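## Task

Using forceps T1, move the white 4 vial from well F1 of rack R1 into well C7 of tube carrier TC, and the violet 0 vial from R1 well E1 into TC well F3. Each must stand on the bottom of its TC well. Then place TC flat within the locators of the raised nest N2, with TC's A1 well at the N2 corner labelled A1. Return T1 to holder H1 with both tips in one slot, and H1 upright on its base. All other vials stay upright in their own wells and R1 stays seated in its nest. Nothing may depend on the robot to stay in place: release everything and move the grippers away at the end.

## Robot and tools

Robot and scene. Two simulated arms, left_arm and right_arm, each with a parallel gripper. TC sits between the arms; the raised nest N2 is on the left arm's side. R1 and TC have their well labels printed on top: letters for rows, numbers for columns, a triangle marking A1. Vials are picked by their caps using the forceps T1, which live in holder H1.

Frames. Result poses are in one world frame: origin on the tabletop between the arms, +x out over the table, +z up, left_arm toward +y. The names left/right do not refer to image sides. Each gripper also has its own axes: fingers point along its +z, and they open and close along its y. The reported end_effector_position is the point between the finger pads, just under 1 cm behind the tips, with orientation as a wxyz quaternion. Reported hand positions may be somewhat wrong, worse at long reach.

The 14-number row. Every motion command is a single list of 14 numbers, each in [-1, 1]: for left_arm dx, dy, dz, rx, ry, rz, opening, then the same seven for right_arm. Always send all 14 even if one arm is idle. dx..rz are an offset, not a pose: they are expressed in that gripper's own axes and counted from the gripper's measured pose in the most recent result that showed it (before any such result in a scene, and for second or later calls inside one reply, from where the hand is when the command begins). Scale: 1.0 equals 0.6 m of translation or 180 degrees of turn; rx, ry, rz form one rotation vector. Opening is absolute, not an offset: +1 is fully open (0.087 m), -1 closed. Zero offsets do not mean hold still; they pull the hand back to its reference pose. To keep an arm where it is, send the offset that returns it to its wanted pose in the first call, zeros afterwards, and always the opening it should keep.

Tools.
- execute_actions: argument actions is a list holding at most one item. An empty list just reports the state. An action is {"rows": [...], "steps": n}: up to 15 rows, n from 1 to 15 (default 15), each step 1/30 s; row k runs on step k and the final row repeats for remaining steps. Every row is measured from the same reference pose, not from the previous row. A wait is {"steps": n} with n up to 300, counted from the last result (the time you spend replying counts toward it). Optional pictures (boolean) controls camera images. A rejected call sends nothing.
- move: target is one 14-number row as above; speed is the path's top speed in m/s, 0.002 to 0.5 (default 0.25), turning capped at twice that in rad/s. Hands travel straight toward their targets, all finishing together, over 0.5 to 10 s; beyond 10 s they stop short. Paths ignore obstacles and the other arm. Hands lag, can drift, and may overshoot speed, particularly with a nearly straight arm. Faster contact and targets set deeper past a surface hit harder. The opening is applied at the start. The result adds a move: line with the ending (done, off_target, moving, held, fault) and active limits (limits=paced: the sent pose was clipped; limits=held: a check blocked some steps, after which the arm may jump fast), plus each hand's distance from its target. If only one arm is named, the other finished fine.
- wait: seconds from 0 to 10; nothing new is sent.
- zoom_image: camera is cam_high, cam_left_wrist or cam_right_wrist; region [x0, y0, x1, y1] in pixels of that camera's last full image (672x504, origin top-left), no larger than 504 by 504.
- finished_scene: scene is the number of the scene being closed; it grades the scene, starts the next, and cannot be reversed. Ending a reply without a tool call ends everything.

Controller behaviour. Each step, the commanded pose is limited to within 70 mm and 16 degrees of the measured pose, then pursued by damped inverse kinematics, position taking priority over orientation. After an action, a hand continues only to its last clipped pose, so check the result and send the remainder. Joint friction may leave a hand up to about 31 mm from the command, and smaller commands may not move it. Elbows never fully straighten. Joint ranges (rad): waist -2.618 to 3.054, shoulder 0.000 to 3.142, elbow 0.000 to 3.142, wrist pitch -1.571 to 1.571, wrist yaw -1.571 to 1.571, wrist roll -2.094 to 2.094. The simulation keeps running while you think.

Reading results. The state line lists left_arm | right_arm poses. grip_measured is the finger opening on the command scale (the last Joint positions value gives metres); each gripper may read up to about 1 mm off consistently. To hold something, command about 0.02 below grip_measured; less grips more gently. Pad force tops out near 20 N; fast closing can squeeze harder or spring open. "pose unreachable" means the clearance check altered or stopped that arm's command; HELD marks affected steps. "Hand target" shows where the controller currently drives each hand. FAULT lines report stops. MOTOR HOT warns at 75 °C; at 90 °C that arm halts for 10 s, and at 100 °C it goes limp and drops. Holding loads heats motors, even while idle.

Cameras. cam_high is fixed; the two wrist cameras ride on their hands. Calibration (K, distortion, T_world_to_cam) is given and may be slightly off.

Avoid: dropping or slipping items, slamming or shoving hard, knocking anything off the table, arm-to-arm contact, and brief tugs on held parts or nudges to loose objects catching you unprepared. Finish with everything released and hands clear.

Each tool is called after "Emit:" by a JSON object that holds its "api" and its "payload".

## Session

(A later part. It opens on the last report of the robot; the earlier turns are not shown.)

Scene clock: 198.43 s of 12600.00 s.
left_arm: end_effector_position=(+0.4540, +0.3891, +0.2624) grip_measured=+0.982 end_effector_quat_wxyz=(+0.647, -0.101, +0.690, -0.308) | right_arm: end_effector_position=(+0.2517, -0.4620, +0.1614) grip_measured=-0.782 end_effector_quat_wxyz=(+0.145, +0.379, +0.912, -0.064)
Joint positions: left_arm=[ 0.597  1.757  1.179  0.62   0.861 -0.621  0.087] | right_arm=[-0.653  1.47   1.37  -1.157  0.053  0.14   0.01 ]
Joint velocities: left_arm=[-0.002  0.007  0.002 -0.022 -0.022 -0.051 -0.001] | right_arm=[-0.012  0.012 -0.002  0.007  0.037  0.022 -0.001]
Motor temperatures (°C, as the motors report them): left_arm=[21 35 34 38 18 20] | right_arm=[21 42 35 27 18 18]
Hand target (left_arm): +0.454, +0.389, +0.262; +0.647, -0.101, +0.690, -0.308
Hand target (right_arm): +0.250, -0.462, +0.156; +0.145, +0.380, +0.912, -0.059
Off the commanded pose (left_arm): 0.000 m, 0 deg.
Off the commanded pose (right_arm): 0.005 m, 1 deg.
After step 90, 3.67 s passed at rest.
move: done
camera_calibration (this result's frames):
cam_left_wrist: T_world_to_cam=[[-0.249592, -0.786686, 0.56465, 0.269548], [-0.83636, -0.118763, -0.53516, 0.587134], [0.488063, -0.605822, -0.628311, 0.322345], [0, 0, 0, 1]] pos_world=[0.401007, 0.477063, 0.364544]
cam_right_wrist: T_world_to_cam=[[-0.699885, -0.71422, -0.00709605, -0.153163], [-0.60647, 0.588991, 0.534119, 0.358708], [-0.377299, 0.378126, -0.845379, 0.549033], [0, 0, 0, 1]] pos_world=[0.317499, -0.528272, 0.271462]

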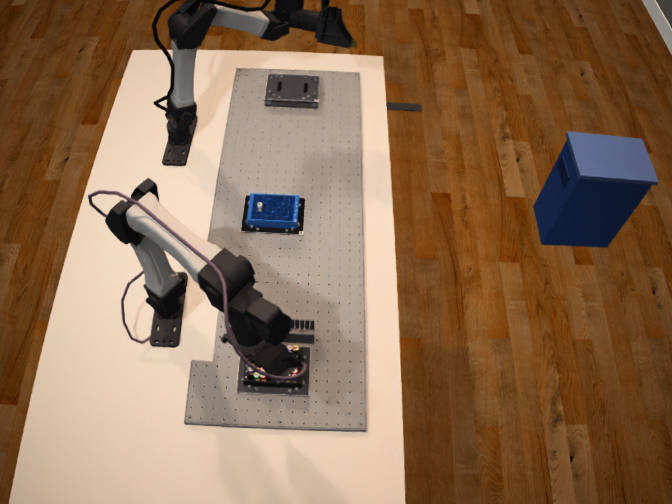

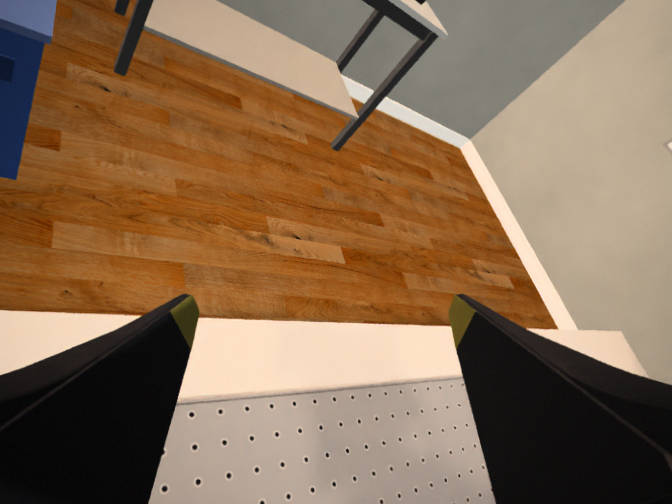

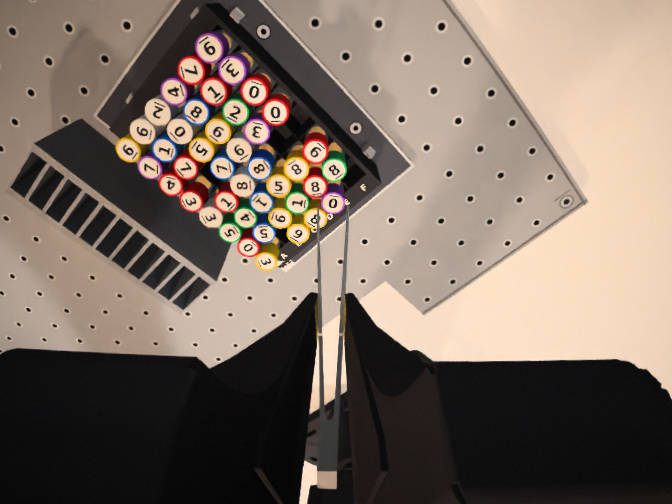

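Aligned.

Emit:
{"api": "move", "payload": {"target": [0,0,0,0,0,0,1,0.0135,0,0.033,0,0.003,0,-0.782], "speed": 0.03}}

Emit:
{"api": "zoom_image", "payload": {"camera": "cam_right_wrist", "region": [270,120,400,250]}}

Scene clock: 207.57 s of 12600.00 s.
left_arm: end_effector_position=(+0.4540, +0.3891, +0.2624) grip_measured=+0.982 end_effector_quat_wxyz=(+0.647, -0.101, +0.690, -0.308) | right_arm: end_effector_position=(+0.2516, -0.4619, +0.1448) grip_measured=-0.782 end_effector_quat_wxyz=(+0.142, +0.378, +0.913, -0.063)
Joint positions: left_arm=[ 0.597  1.757  1.179  0.62   0.861 -0.621  0.087] | right_arm=[-0.653  1.47   1.305 -1.099  0.053  0.139  0.01 ]
Joint velocities: left_arm=[ 0.007 -0.017 -0.012 -0.007 -0.095 -0.037 -0.001] | right_arm=[-0.017 -0.002 -0.012 -0.037 -0.022 -0.066 -0.   ]
Motor temperatures (°C, as the motors report them): left_arm=[21 35 34 38 18 20] | right_arm=[21 41 35 27 18 18]
Hand target (left_arm): +0.454, +0.389, +0.262; +0.647, -0.101, +0.690, -0.308
Hand target (right_arm): +0.250, -0.461, +0.140; +0.141, +0.379, +0.913, -0.062
Off the commanded pose (left_arm): 0.000 m, 0 deg.
Off the commanded pose (right_arm): 0.005 m, 0 deg.
After step 90, 5.17 s passed at rest.
move: done
camera_calibration (this result's frames):
cam_left_wrist: T_world_to_cam=[[-0.249592, -0.786686, 0.56465, 0.269548], [-0.83636, -0.118763, -0.53516, 0.587134], [0.488063, -0.605822, -0.628311, 0.322345], [0, 0, 0, 1]] pos_world=[0.401007, 0.477063, 0.364544]
cam_right_wrist: T_world_to_cam=[[-0.699324, -0.714778, -0.00618632, -0.153796], [-0.603699, 0.585968, 0.540546, 0.364451], [-0.382746, 0.381751, -0.841292, 0.537343], [0, 0, 0, 1]] pos_world=[0.318131, -0.528618, 0.254109]

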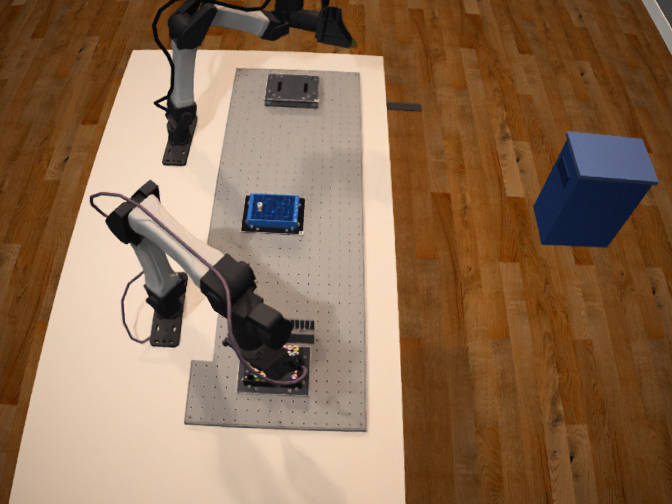

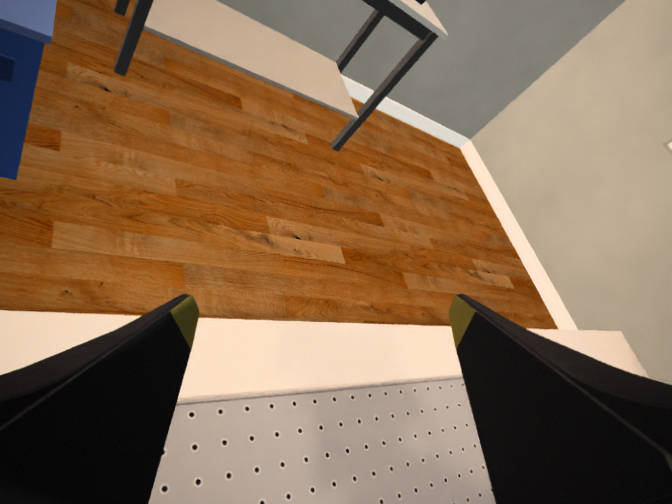

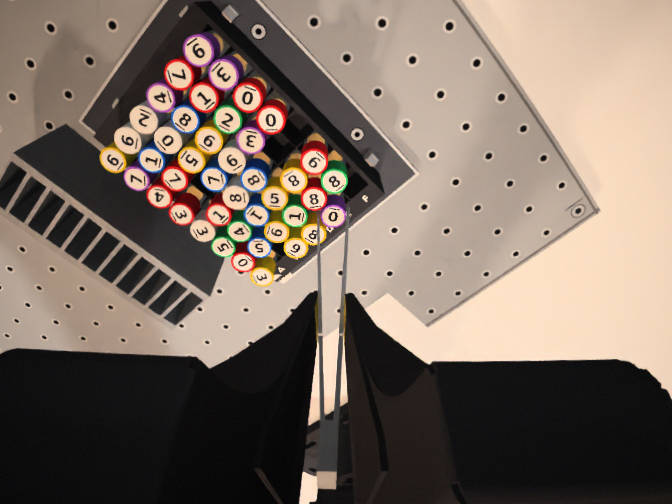

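Region (270, 120, 400, 250) of cam_right_wrist's 672x504 image, scaled by 3.877, with more detail than that image has.

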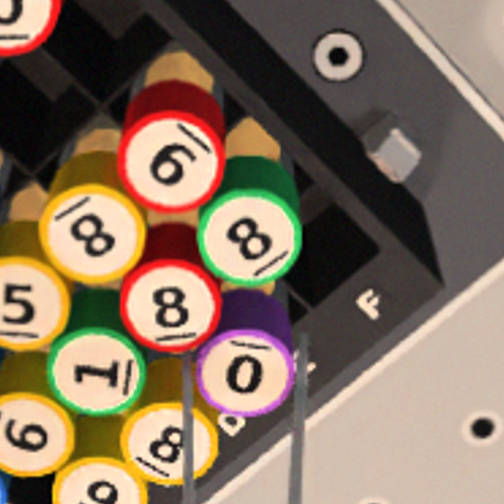

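Emit:
{"api": "execute_actions", "payload": {"actions": [{"rows":[[0,0,0,0,0,0,1,0,0,0,0,0,0,-0.787],[0,0,0,0,0,0,1,0,0,0,0,0,0,-0.793],[0,0,0,0,0,0,1,0,0,0,0,0,0,-0.799],[0,0,0,0,0,0,1,0,0,0,0,0,0,-0.805],[0,0,0,0,0,0,1,0,0,0,0,0,0,-0.81],[0,0,0,0,0,0,1,0,0,0,0,0,0,-0.815],[0,0,0,0,0,0,1,0,0,0,0,0,0,-0.82]]}], "pictures": false}}

Emit:
{"api": "move", "payload": {"target": [0,0,0,0,0,0,1,-0.032,0,-0.097,0,0,0,-0.82], "speed": 0.04}}

Emit:
{"api": "move", "payload": {"target": [0,0,0,0,0,0,1,0.508,0.625,-0.172,-0.172,0,-0.515,-0.82], "speed": 0.18}}

Scene clock: 221.47 s of 12600.00 s.
left_arm: end_effector_position=(+0.4540, +0.3891, +0.2624) grip_measured=+0.982 end_effector_quat_wxyz=(+0.647, -0.101, +0.690, -0.308) | right_arm: end_effector_position=(+0.2522, -0.4623, +0.1449) grip_measured=-0.817 end_effector_quat_wxyz=(+0.143, +0.378, +0.912, -0.063)
Joint positions: left_arm=[ 0.597  1.757  1.179  0.62   0.861 -0.621  0.087] | right_arm=[-0.653  1.47   1.305 -1.096  0.053  0.139  0.008]
Joint velocities: left_arm=[-0.002 -0.007  0.022 -0.037 -0.022 -0.037  0.001] | right_arm=[-0.002 -0.002 -0.007  0.051 -0.037 -0.007 -0.001]
Motor temperatures (°C, as the motors report them): left_arm=[21 35 34 38 18 20] | right_arm=[21 41 34 27 18 18]
Hand target (left_arm): +0.454, +0.389, +0.262; +0.647, -0.101, +0.690, -0.308
Hand target (right_arm): +0.252, -0.462, +0.145; +0.142, +0.378, +0.913, -0.063
Off the commanded pose (left_arm): 0.000 m, 0 deg.
Off the commanded pose (right_arm): 0.001 m, 0 deg.
Steps of this call (steps 1 to 90: nothing new was sent; then 10.40 s passed at rest; steps 91 to 105: all 15 steps of this action). Readings (end_effector_position):
91: left_arm (+0.4540, +0.3891, +0.2624) | right_arm (+0.2522, -0.4623, +0.1449)
92: left_arm (+0.4540, +0.3891, +0.2624) | right_arm (+0.2522, -0.4623, +0.1449)
94: left_arm (+0.4540, +0.3891, +0.2624) | right_arm (+0.2522, -0.4623, +0.1449)
98: left_arm (+0.4540, +0.3891, +0.2624) | right_arm (+0.2522, -0.4623, +0.1449)
105: the state above

Scene clock: 223.67 s of 12600.00 s.
left_arm: end_effector_position=(+0.4540, +0.3891, +0.2624) grip_measured=+0.982 end_effector_quat_wxyz=(+0.647, -0.101, +0.690, -0.308) | right_arm: end_effector_position=(+0.2529, -0.4629, +0.2055) grip_measured=-0.817 end_effector_quat_wxyz=(+0.150, +0.378, +0.911, -0.065)
Joint positions: left_arm=[ 0.597  1.757  1.179  0.62   0.861 -0.621  0.087] | right_arm=[-0.653  1.505  1.58  -1.322  0.053  0.139  0.008]
Joint velocities: left_arm=[ 0.002 -0.007 -0.017  0.007  0.007 -0.007  0.   ] | right_arm=[ 0.007  0.002 -0.002 -0.095  0.007 -0.007  0.   ]
Motor temperatures (°C, as the motors report them): left_arm=[21 35 34 39 18 20] | right_arm=[21 41 35 27 18 18]
Hand target (left_arm): +0.454, +0.389, +0.262; +0.647, -0.101, +0.690, -0.308
Hand target (right_arm): +0.254, -0.462, +0.206; +0.144, +0.378, +0.912, -0.063
Off the commanded pose (left_arm): 0.000 m, 0 deg.
Off the commanded pose (right_arm): 0.001 m, 1 deg.
move: done
camera_calibration (this result's frames):
cam_left_wrist: T_world_to_cam=[[-0.249592, -0.786686, 0.56465, 0.269548], [-0.83636, -0.118763, -0.53516, 0.587134], [0.488063, -0.605822, -0.628311, 0.322345], [0, 0, 0, 1]] pos_world=[0.401007, 0.477063, 0.364544]
cam_right_wrist: T_world_to_cam=[[-0.699223, -0.714853, -0.00850321, -0.152775], [-0.611048, 0.591428, 0.526149, 0.340429], [-0.371091, 0.373091, -0.85035, 0.584183], [0, 0, 0, 1]] pos_world=[0.317979, -0.528505, 0.316345]

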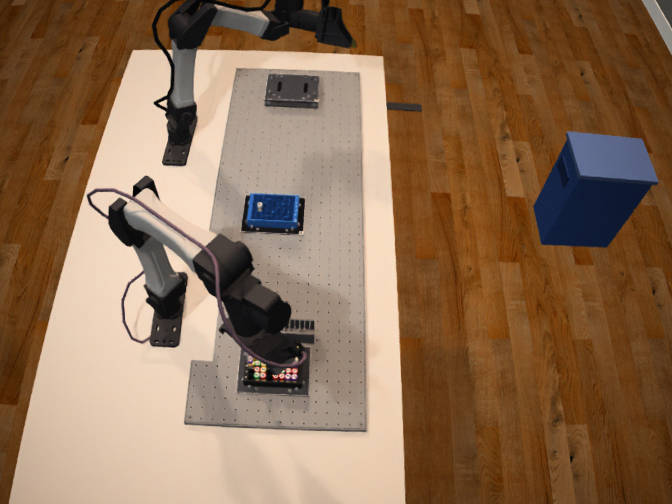

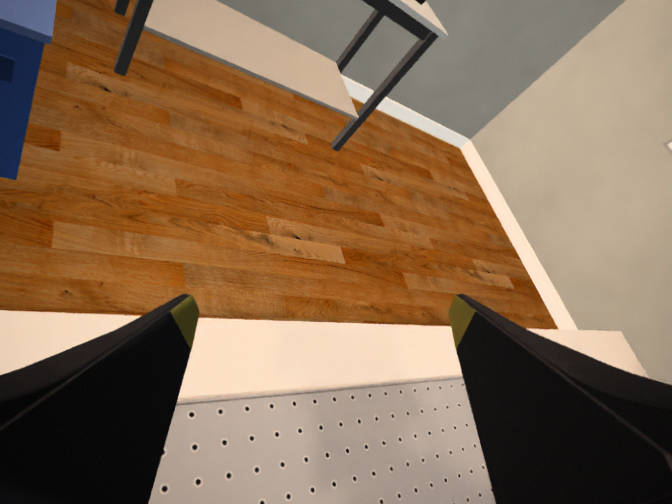

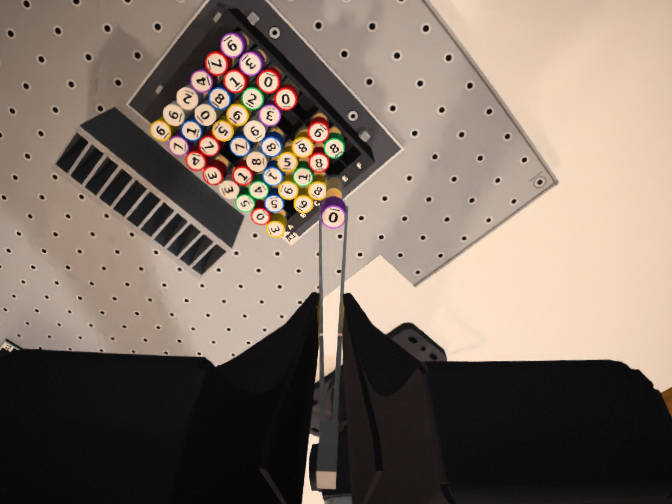

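Scene clock: 229.00 s of 12600.00 s.
left_arm: end_effector_position=(+0.4540, +0.3891, +0.2624) grip_measured=+0.982 end_effector_quat_wxyz=(+0.647, -0.101, +0.690, -0.308) | right_arm: end_effector_position=(+0.2879, +0.0295, +0.2039) grip_measured=-0.817 end_effector_quat_wxyz=(+0.146, -0.428, +0.889, +0.078)
Joint positions: left_arm=[ 0.597  1.757  1.179  0.62   0.861 -0.621  0.087] | right_arm=[ 0.87   2.051  2.243 -1.431 -0.018 -0.011  0.008]
Joint velocities: left_arm=[-0.002 -0.012 -0.017  0.037 -0.022  0.095 -0.001] | right_arm=[-0.002  0.002  0.012 -0.022 -0.007  0.007 -0.001]
Motor temperatures (°C, as the motors report them): left_arm=[21 35 34 39 18 20] | right_arm=[21 41 35 27 18 18]
Hand target (left_arm): +0.454, +0.389, +0.262; +0.647, -0.101, +0.690, -0.308
Hand target (right_arm): +0.284, +0.032, +0.203; +0.138, -0.436, +0.886, +0.081
Off the commanded pose (left_arm): 0.000 m, 0 deg.
Off the commanded pose (right_arm): 0.004 m, 2 deg.
move: done
camera_calibration (this result's frames):
cam_left_wrist: T_world_to_cam=[[-0.249592, -0.786686, 0.56465, 0.269548], [-0.83636, -0.118763, -0.53516, 0.587134], [0.488063, -0.605822, -0.628311, 0.322345], [0, 0, 0, 1]] pos_world=[0.401007, 0.477063, 0.364544]
cam_right_wrist: T_world_to_cam=[[0.790895, -0.611362, -0.0268438, -0.204651], [-0.510394, -0.683207, 0.522231, 0.0807907], [-0.337612, -0.399329, -0.852382, 0.425726], [0, 0, 0, 1]] pos_world=[0.346823, 0.100086, 0.315196]

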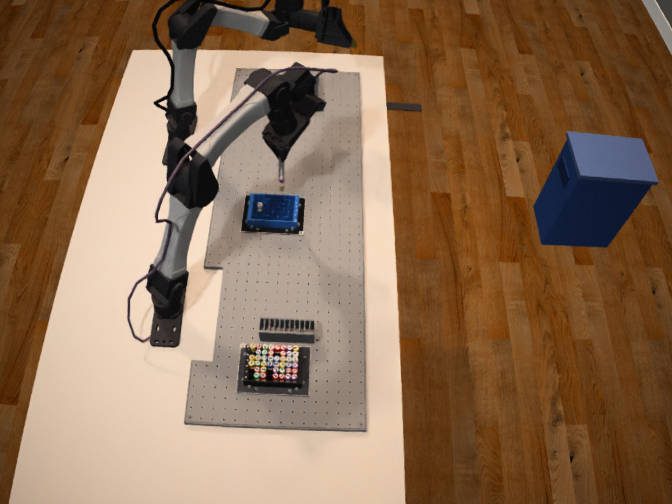

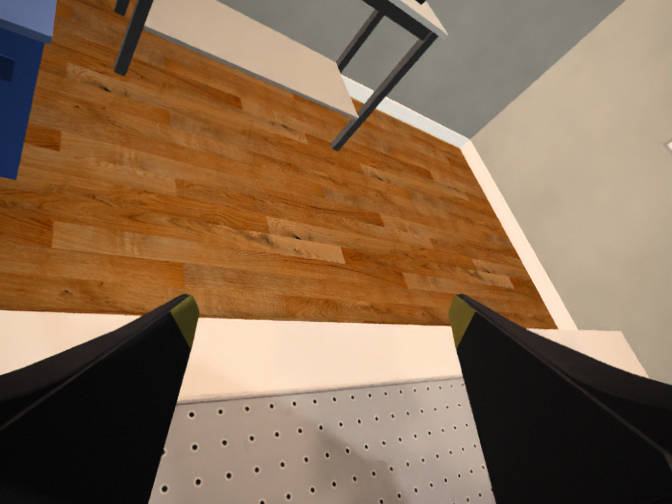

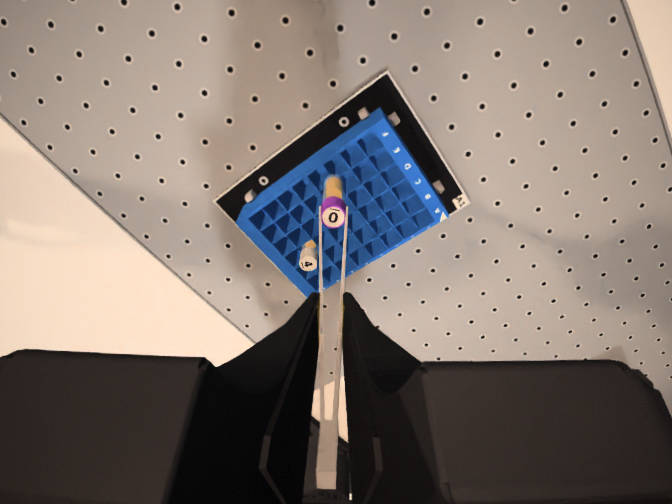

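Emit:
{"api": "move", "payload": {"target": [0,0,0,0,0,0,1,0.015,0,0.037,0,0.004,-0.012,-0.82], "speed": 0.04}}

Emit:
{"api": "zoom_image", "payload": {"camera": "cam_right_wrist", "region": [285,110,405,230]}}

Scene clock: 236.67 s of 12600.00 s.
left_arm: end_effector_position=(+0.4540, +0.3891, +0.2624) grip_measured=+0.982 end_effector_quat_wxyz=(+0.647, -0.101, +0.690, -0.308) | right_arm: end_effector_position=(+0.2886, +0.0286, +0.1816) grip_measured=-0.817 end_effector_quat_wxyz=(+0.141, -0.440, +0.884, +0.073)
Joint positions: left_arm=[ 0.597  1.757  1.179  0.62   0.861 -0.621  0.087] | right_arm=[ 0.87   2.023  2.108 -1.338 -0.018 -0.037  0.008]
Joint velocities: left_arm=[-0.017 -0.002  0.012 -0.022 -0.051 -0.007  0.   ] | right_arm=[0.007 0.007 0.012 0.051 0.037 0.051 0.   ]
Motor temperatures (°C, as the motors report them): left_arm=[21 35 34 39 18 20] | right_arm=[21 42 35 27 18 18]
Hand target (left_arm): +0.454, +0.389, +0.262; +0.647, -0.101, +0.690, -0.308
Hand target (right_arm): +0.287, +0.028, +0.180; +0.142, -0.445, +0.881, +0.072
Off the commanded pose (left_arm): 0.000 m, 0 deg.
Off the commanded pose (right_arm): 0.002 m, 1 deg.
After step 90, 3.57 s passed at rest.
move: done
camera_calibration (this result's frames):
cam_left_wrist: T_world_to_cam=[[-0.249592, -0.786686, 0.56465, 0.269548], [-0.83636, -0.118763, -0.53516, 0.587134], [0.488063, -0.605822, -0.628311, 0.322345], [0, 0, 0, 1]] pos_world=[0.401007, 0.477063, 0.364544]
cam_right_wrist: T_world_to_cam=[[0.806061, -0.59153, -0.0189075, -0.21274], [-0.491839, -0.6873, 0.534522, 0.084739], [-0.329181, -0.421558, -0.844943, 0.403403], [0, 0, 0, 1]] pos_world=[0.345951, 0.102457, 0.291535]

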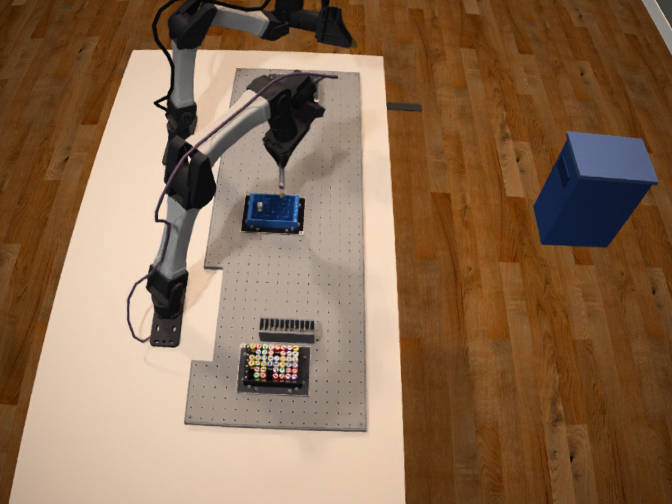

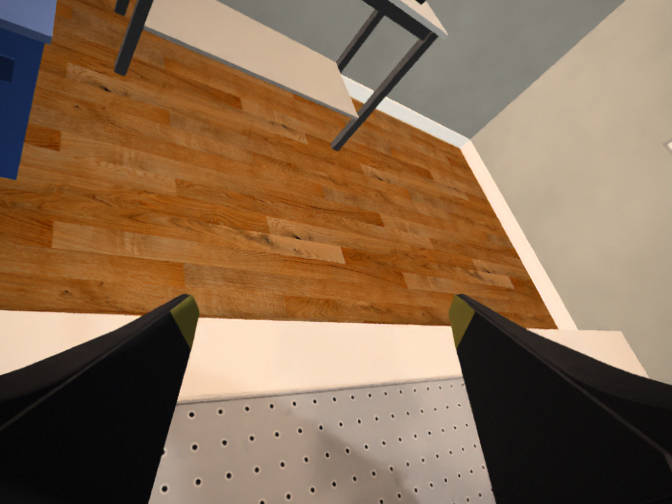

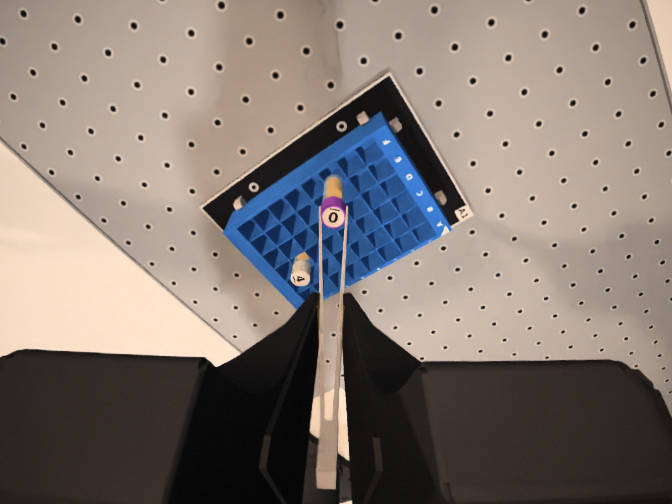

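Region (285, 110, 405, 230) of cam_right_wrist's 672x504 image, scaled by 4.200, with more detail than that image has.

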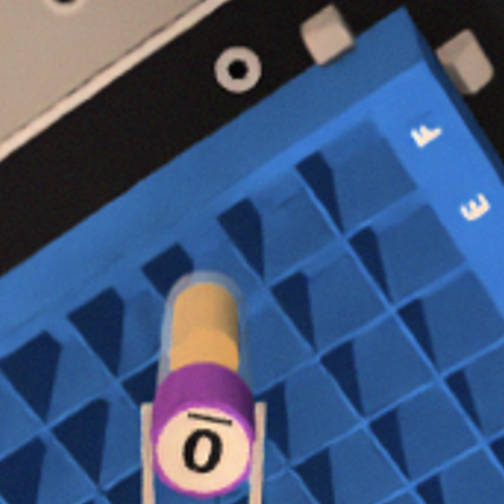

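Emit:
{"api": "execute_actions", "payload": {"actions": [{"rows":[[0,0,0,0,0,0,1,0.003,0,0.012,0,0,0,-0.82]]}]}}

Emit:
{"api": "zoom_image", "payload": {"camera": "cam_right_wrist", "region": [285,130,385,230]}}

Scene clock: 251.50 s of 12600.00 s.
left_arm: end_effector_position=(+0.4540, +0.3891, +0.2624) grip_measured=+0.982 end_effector_quat_wxyz=(+0.647, -0.101, +0.690, -0.308) | right_arm: end_effector_position=(+0.2896, +0.0298, +0.1773) grip_measured=-0.817 end_effector_quat_wxyz=(+0.142, -0.440, +0.884, +0.073)
Joint positions: left_arm=[ 0.597  1.757  1.179  0.62   0.861 -0.621  0.087] | right_arm=[ 0.87   2.021  2.087 -1.317 -0.018 -0.038  0.008]
Joint velocities: left_arm=[ 0.002 -0.002 -0.017 -0.022 -0.051  0.066 -0.001] | right_arm=[ 0.012 -0.012 -0.007 -0.007 -0.066  0.081  0.   ]
Motor temperatures (°C, as the motors report them): left_arm=[21 36 34 39 18 20] | right_arm=[21 46 34 27 18 18]
Hand target (left_arm): +0.454, +0.389, +0.262; +0.647, -0.101, +0.690, -0.308
Hand target (right_arm): +0.289, +0.029, +0.174; +0.141, -0.440, +0.884, +0.073
Off the commanded pose (left_arm): 0.000 m, 0 deg.
Off the commanded pose (right_arm): 0.003 m, 0 deg.
Steps of this call (steps 1 to 90: nothing new was sent; then 11.33 s passed at rest; steps 91 to 105: all 15 steps of this action). Readings (end_effector_position):
91: left_arm (+0.4540, +0.3891, +0.2624) | right_arm (+0.2890, +0.0290, +0.1812)
92: left_arm (+0.4540, +0.3891, +0.2624) | right_arm (+0.2890, +0.0291, +0.1803)
94: left_arm (+0.4540, +0.3891, +0.2624) | right_arm (+0.2889, +0.0289, +0.1783)
98: left_arm (+0.4540, +0.3891, +0.2624) | right_arm (+0.2889, +0.0290, +0.1772)
105: the state above
camera_calibration (this result's frames):
cam_left_wrist: T_world_to_cam=[[-0.249592, -0.786686, 0.56465, 0.269548], [-0.83636, -0.118763, -0.53516, 0.587134], [0.488063, -0.605822, -0.628311, 0.322345], [0, 0, 0, 1]] pos_world=[0.401007, 0.477063, 0.364544]
cam_right_wrist: T_world_to_cam=[[0.8063, -0.591211, -0.0186847, -0.213036], [-0.492287, -0.688228, 0.532913, 0.0887489], [-0.327924, -0.42049, -0.845964, 0.400383], [0, 0, 0, 1]] pos_world=[0.346756, 0.103487, 0.287433]

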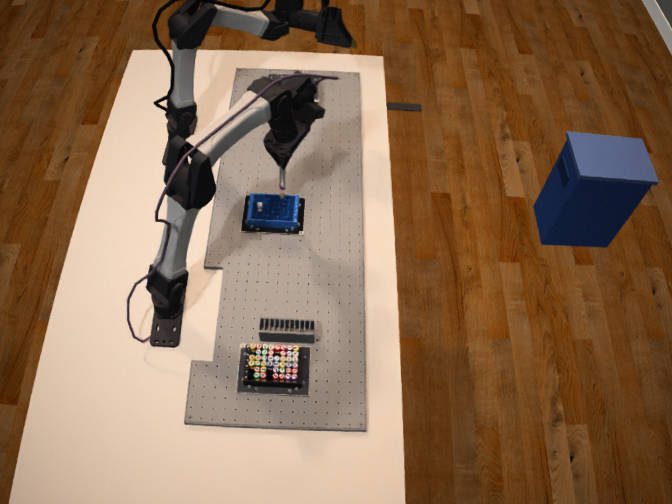

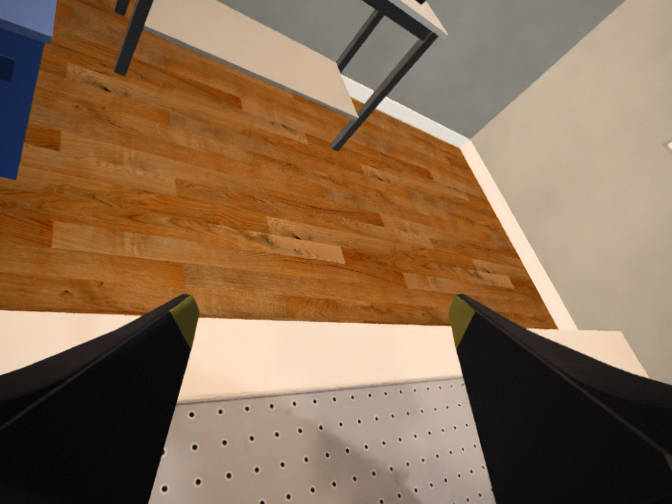

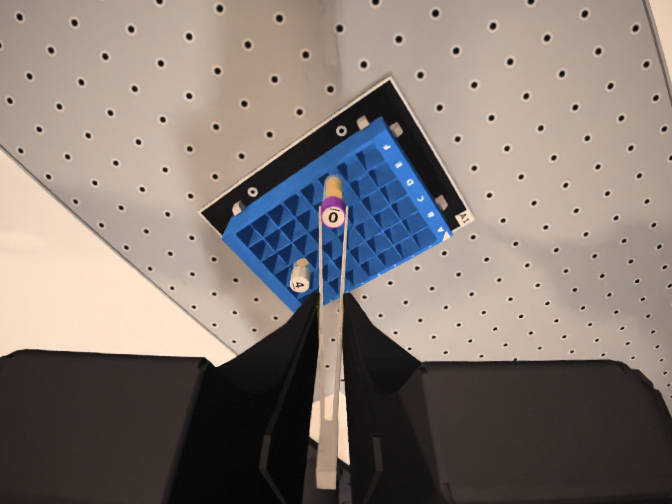

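Region (285, 130, 385, 230) of cam_right_wrist's 672x504 image, scaled by 5.040, with more detail than that image has.

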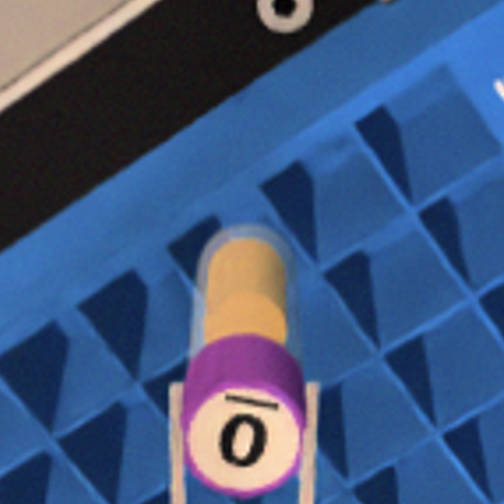

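Emit:
{"api": "execute_actions", "payload": {"actions": [{"rows":[[0,0,0,0,0,0,1,0.005,0,0.013,0,0.001,0,-0.82]]}]}}

Emit:
{"api": "zoom_image", "payload": {"camera": "cam_right_wrist", "region": [285,130,385,230]}}

Scene clock: 258.57 s of 12600.00 s.
left_arm: end_effector_position=(+0.4540, +0.3891, +0.2624) grip_measured=+0.982 end_effector_quat_wxyz=(+0.647, -0.101, +0.690, -0.308) | right_arm: end_effector_position=(+0.2896, +0.0299, +0.1719) grip_measured=-0.817 end_effector_quat_wxyz=(+0.140, -0.440, +0.884, +0.073)
Joint positions: left_arm=[ 0.597  1.757  1.179  0.62   0.861 -0.621  0.087] | right_arm=[ 0.87   2.018  2.061 -1.298 -0.018 -0.038  0.008]
Joint velocities: left_arm=[ 0.002  0.012 -0.017  0.051 -0.051 -0.051 -0.001] | right_arm=[-0.022 -0.017 -0.012 -0.066 -0.051 -0.007  0.001]
Motor temperatures (°C, as the motors report them): left_arm=[21 36 34 39 18 20] | right_arm=[21 48 34 27 18 18]
Hand target (left_arm): +0.454, +0.389, +0.262; +0.647, -0.101, +0.690, -0.308
Hand target (right_arm): +0.289, +0.029, +0.169; +0.140, -0.440, +0.884, +0.072
Off the commanded pose (left_arm): 0.000 m, 0 deg.
Off the commanded pose (right_arm): 0.003 m, 0 deg.
Steps of this call (steps 1 to 90: nothing new was sent; then 3.57 s passed at rest; steps 91 to 105: all 15 steps of this action). Readings (end_effector_position):
91: left_arm (+0.4540, +0.3891, +0.2624) | right_arm (+0.2899, +0.0301, +0.1766)
92: left_arm (+0.4540, +0.3891, +0.2624) | right_arm (+0.2898, +0.0300, +0.1757)
94: left_arm (+0.4540, +0.3891, +0.2624) | right_arm (+0.2894, +0.0295, +0.1732)
98: left_arm (+0.4540, +0.3891, +0.2624) | right_arm (+0.2893, +0.0294, +0.1718)
105: the state above
camera_calibration (this result's frames):
cam_left_wrist: T_world_to_cam=[[-0.249592, -0.786686, 0.56465, 0.269548], [-0.83636, -0.118763, -0.53516, 0.587134], [0.488063, -0.605822, -0.628311, 0.322345], [0, 0, 0, 1]] pos_world=[0.401007, 0.477063, 0.364544]
cam_right_wrist: T_world_to_cam=[[0.806255, -0.591267, -0.0188916, -0.213094], [-0.490993, -0.686651, 0.53613, 0.09078], [-0.329968, -0.422982, -0.843924, 0.396143], [0, 0, 0, 1]] pos_world=[0.347095, 0.1039, 0.281619]

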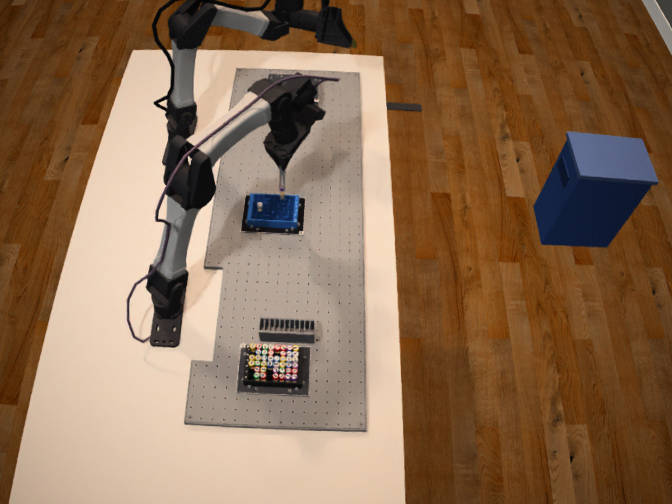

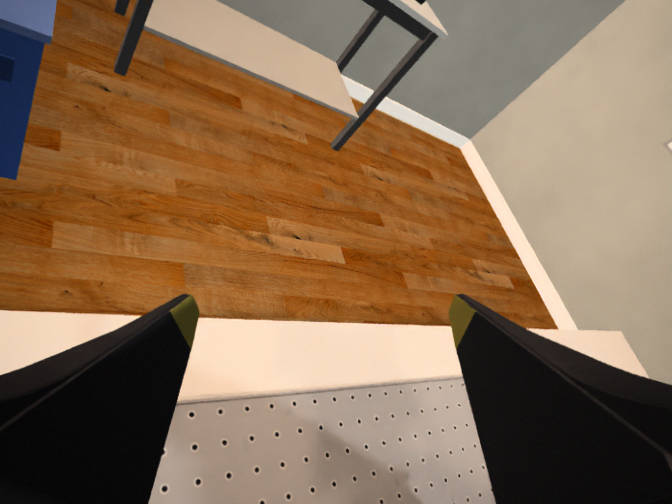

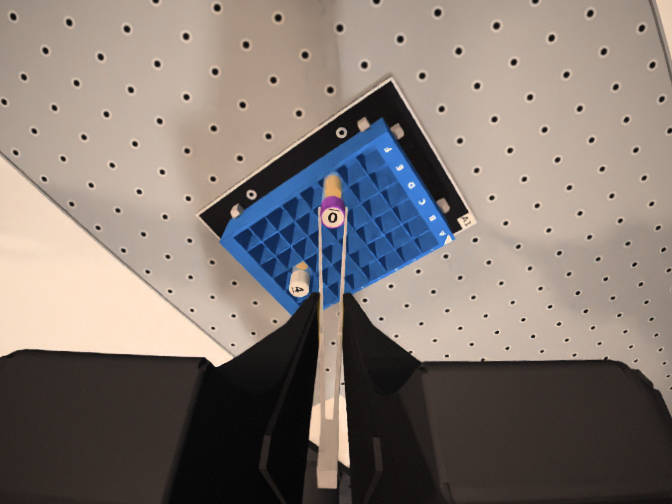

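Region (285, 130, 385, 230) of cam_right_wrist's 672x504 image, scaled by 5.040, with more detail than that image has.

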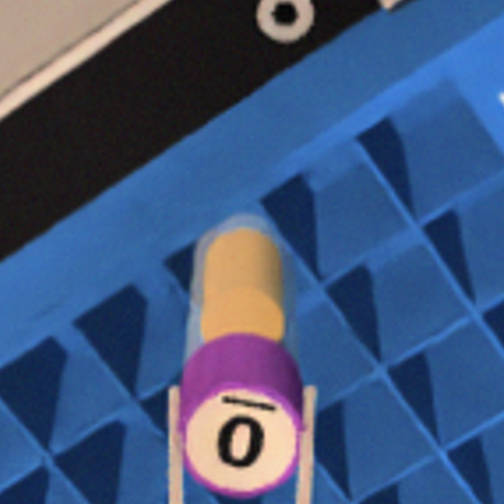

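Emit:
{"api": "move", "payload": {"target": [0,0,0,0,0,0,1,0.005,0,0.02,0,0,0,-0.82], "speed": 0.01}}

Scene clock: 284.73 s of 12600.00 s.
left_arm: end_effector_position=(+0.4540, +0.3891, +0.2624) grip_measured=+0.982 end_effector_quat_wxyz=(+0.647, -0.101, +0.690, -0.308) | right_arm: end_effector_position=(+0.2906, +0.0311, +0.1611) grip_measured=-0.817 end_effector_quat_wxyz=(+0.138, -0.440, +0.884, +0.071)
Joint positions: left_arm=[ 0.597  1.757  1.179  0.62   0.861 -0.621  0.087] | right_arm=[ 0.87   2.018  2.017 -1.259 -0.018 -0.038  0.008]
Joint velocities: left_arm=[ 0.017  0.002 -0.007  0.037  0.081 -0.007 -0.001] | right_arm=[ 0.012  0.002 -0.007  0.051 -0.051 -0.037  0.   ]
Motor temperatures (°C, as the motors report them): left_arm=[21 36 34 39 18 20] | right_arm=[21 51 33 27 18 18]
Hand target (left_arm): +0.454, +0.389, +0.262; +0.647, -0.101, +0.690, -0.308
Hand target (right_arm): +0.290, +0.030, +0.159; +0.140, -0.440, +0.884, +0.072
Off the commanded pose (left_arm): 0.000 m, 0 deg.
Off the commanded pose (right_arm): 0.002 m, 0 deg.
After step 90, 21.70 s passed at rest.
move: done
camera_calibration (this result's frames):
cam_left_wrist: T_world_to_cam=[[-0.249592, -0.786686, 0.56465, 0.269548], [-0.83636, -0.118763, -0.53516, 0.587134], [0.488063, -0.605822, -0.628311, 0.322345], [0, 0, 0, 1]] pos_world=[0.401007, 0.477063, 0.364544]
cam_right_wrist: T_world_to_cam=[[0.806195, -0.59134, -0.01916, -0.213321], [-0.489301, -0.684587, 0.540301, 0.0966733], [-0.332618, -0.426213, -0.841254, 0.388339], [0, 0, 0, 1]] pos_world=[0.348449, 0.105551, 0.270372]

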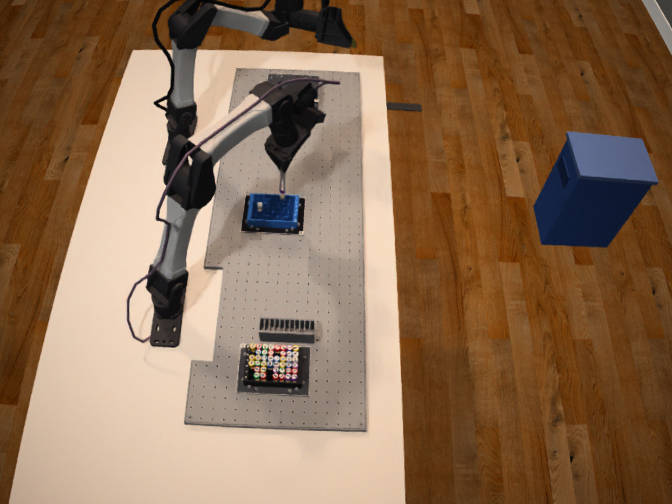

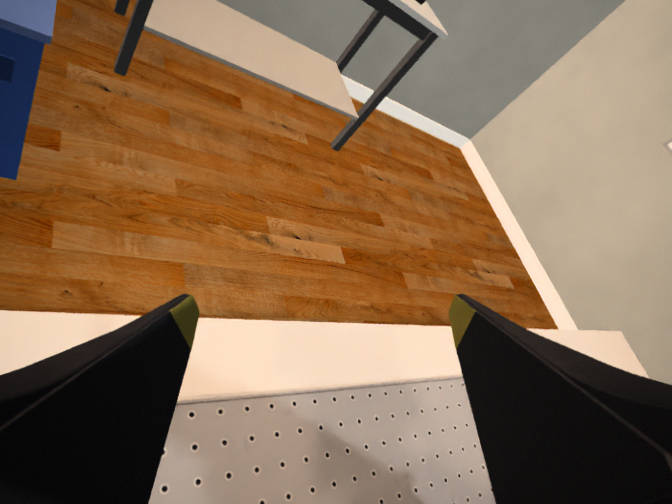

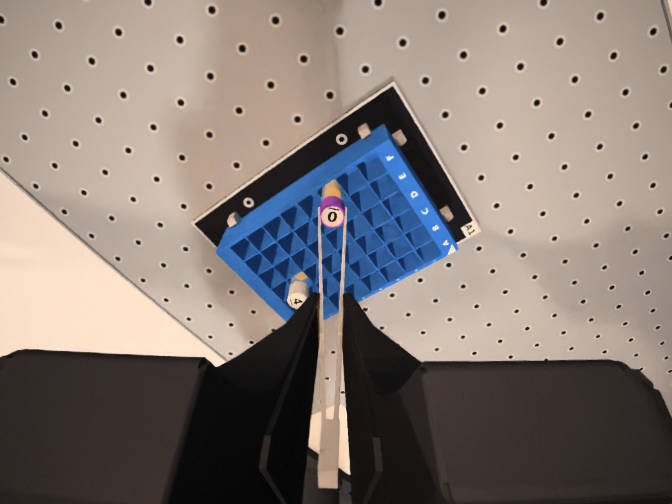

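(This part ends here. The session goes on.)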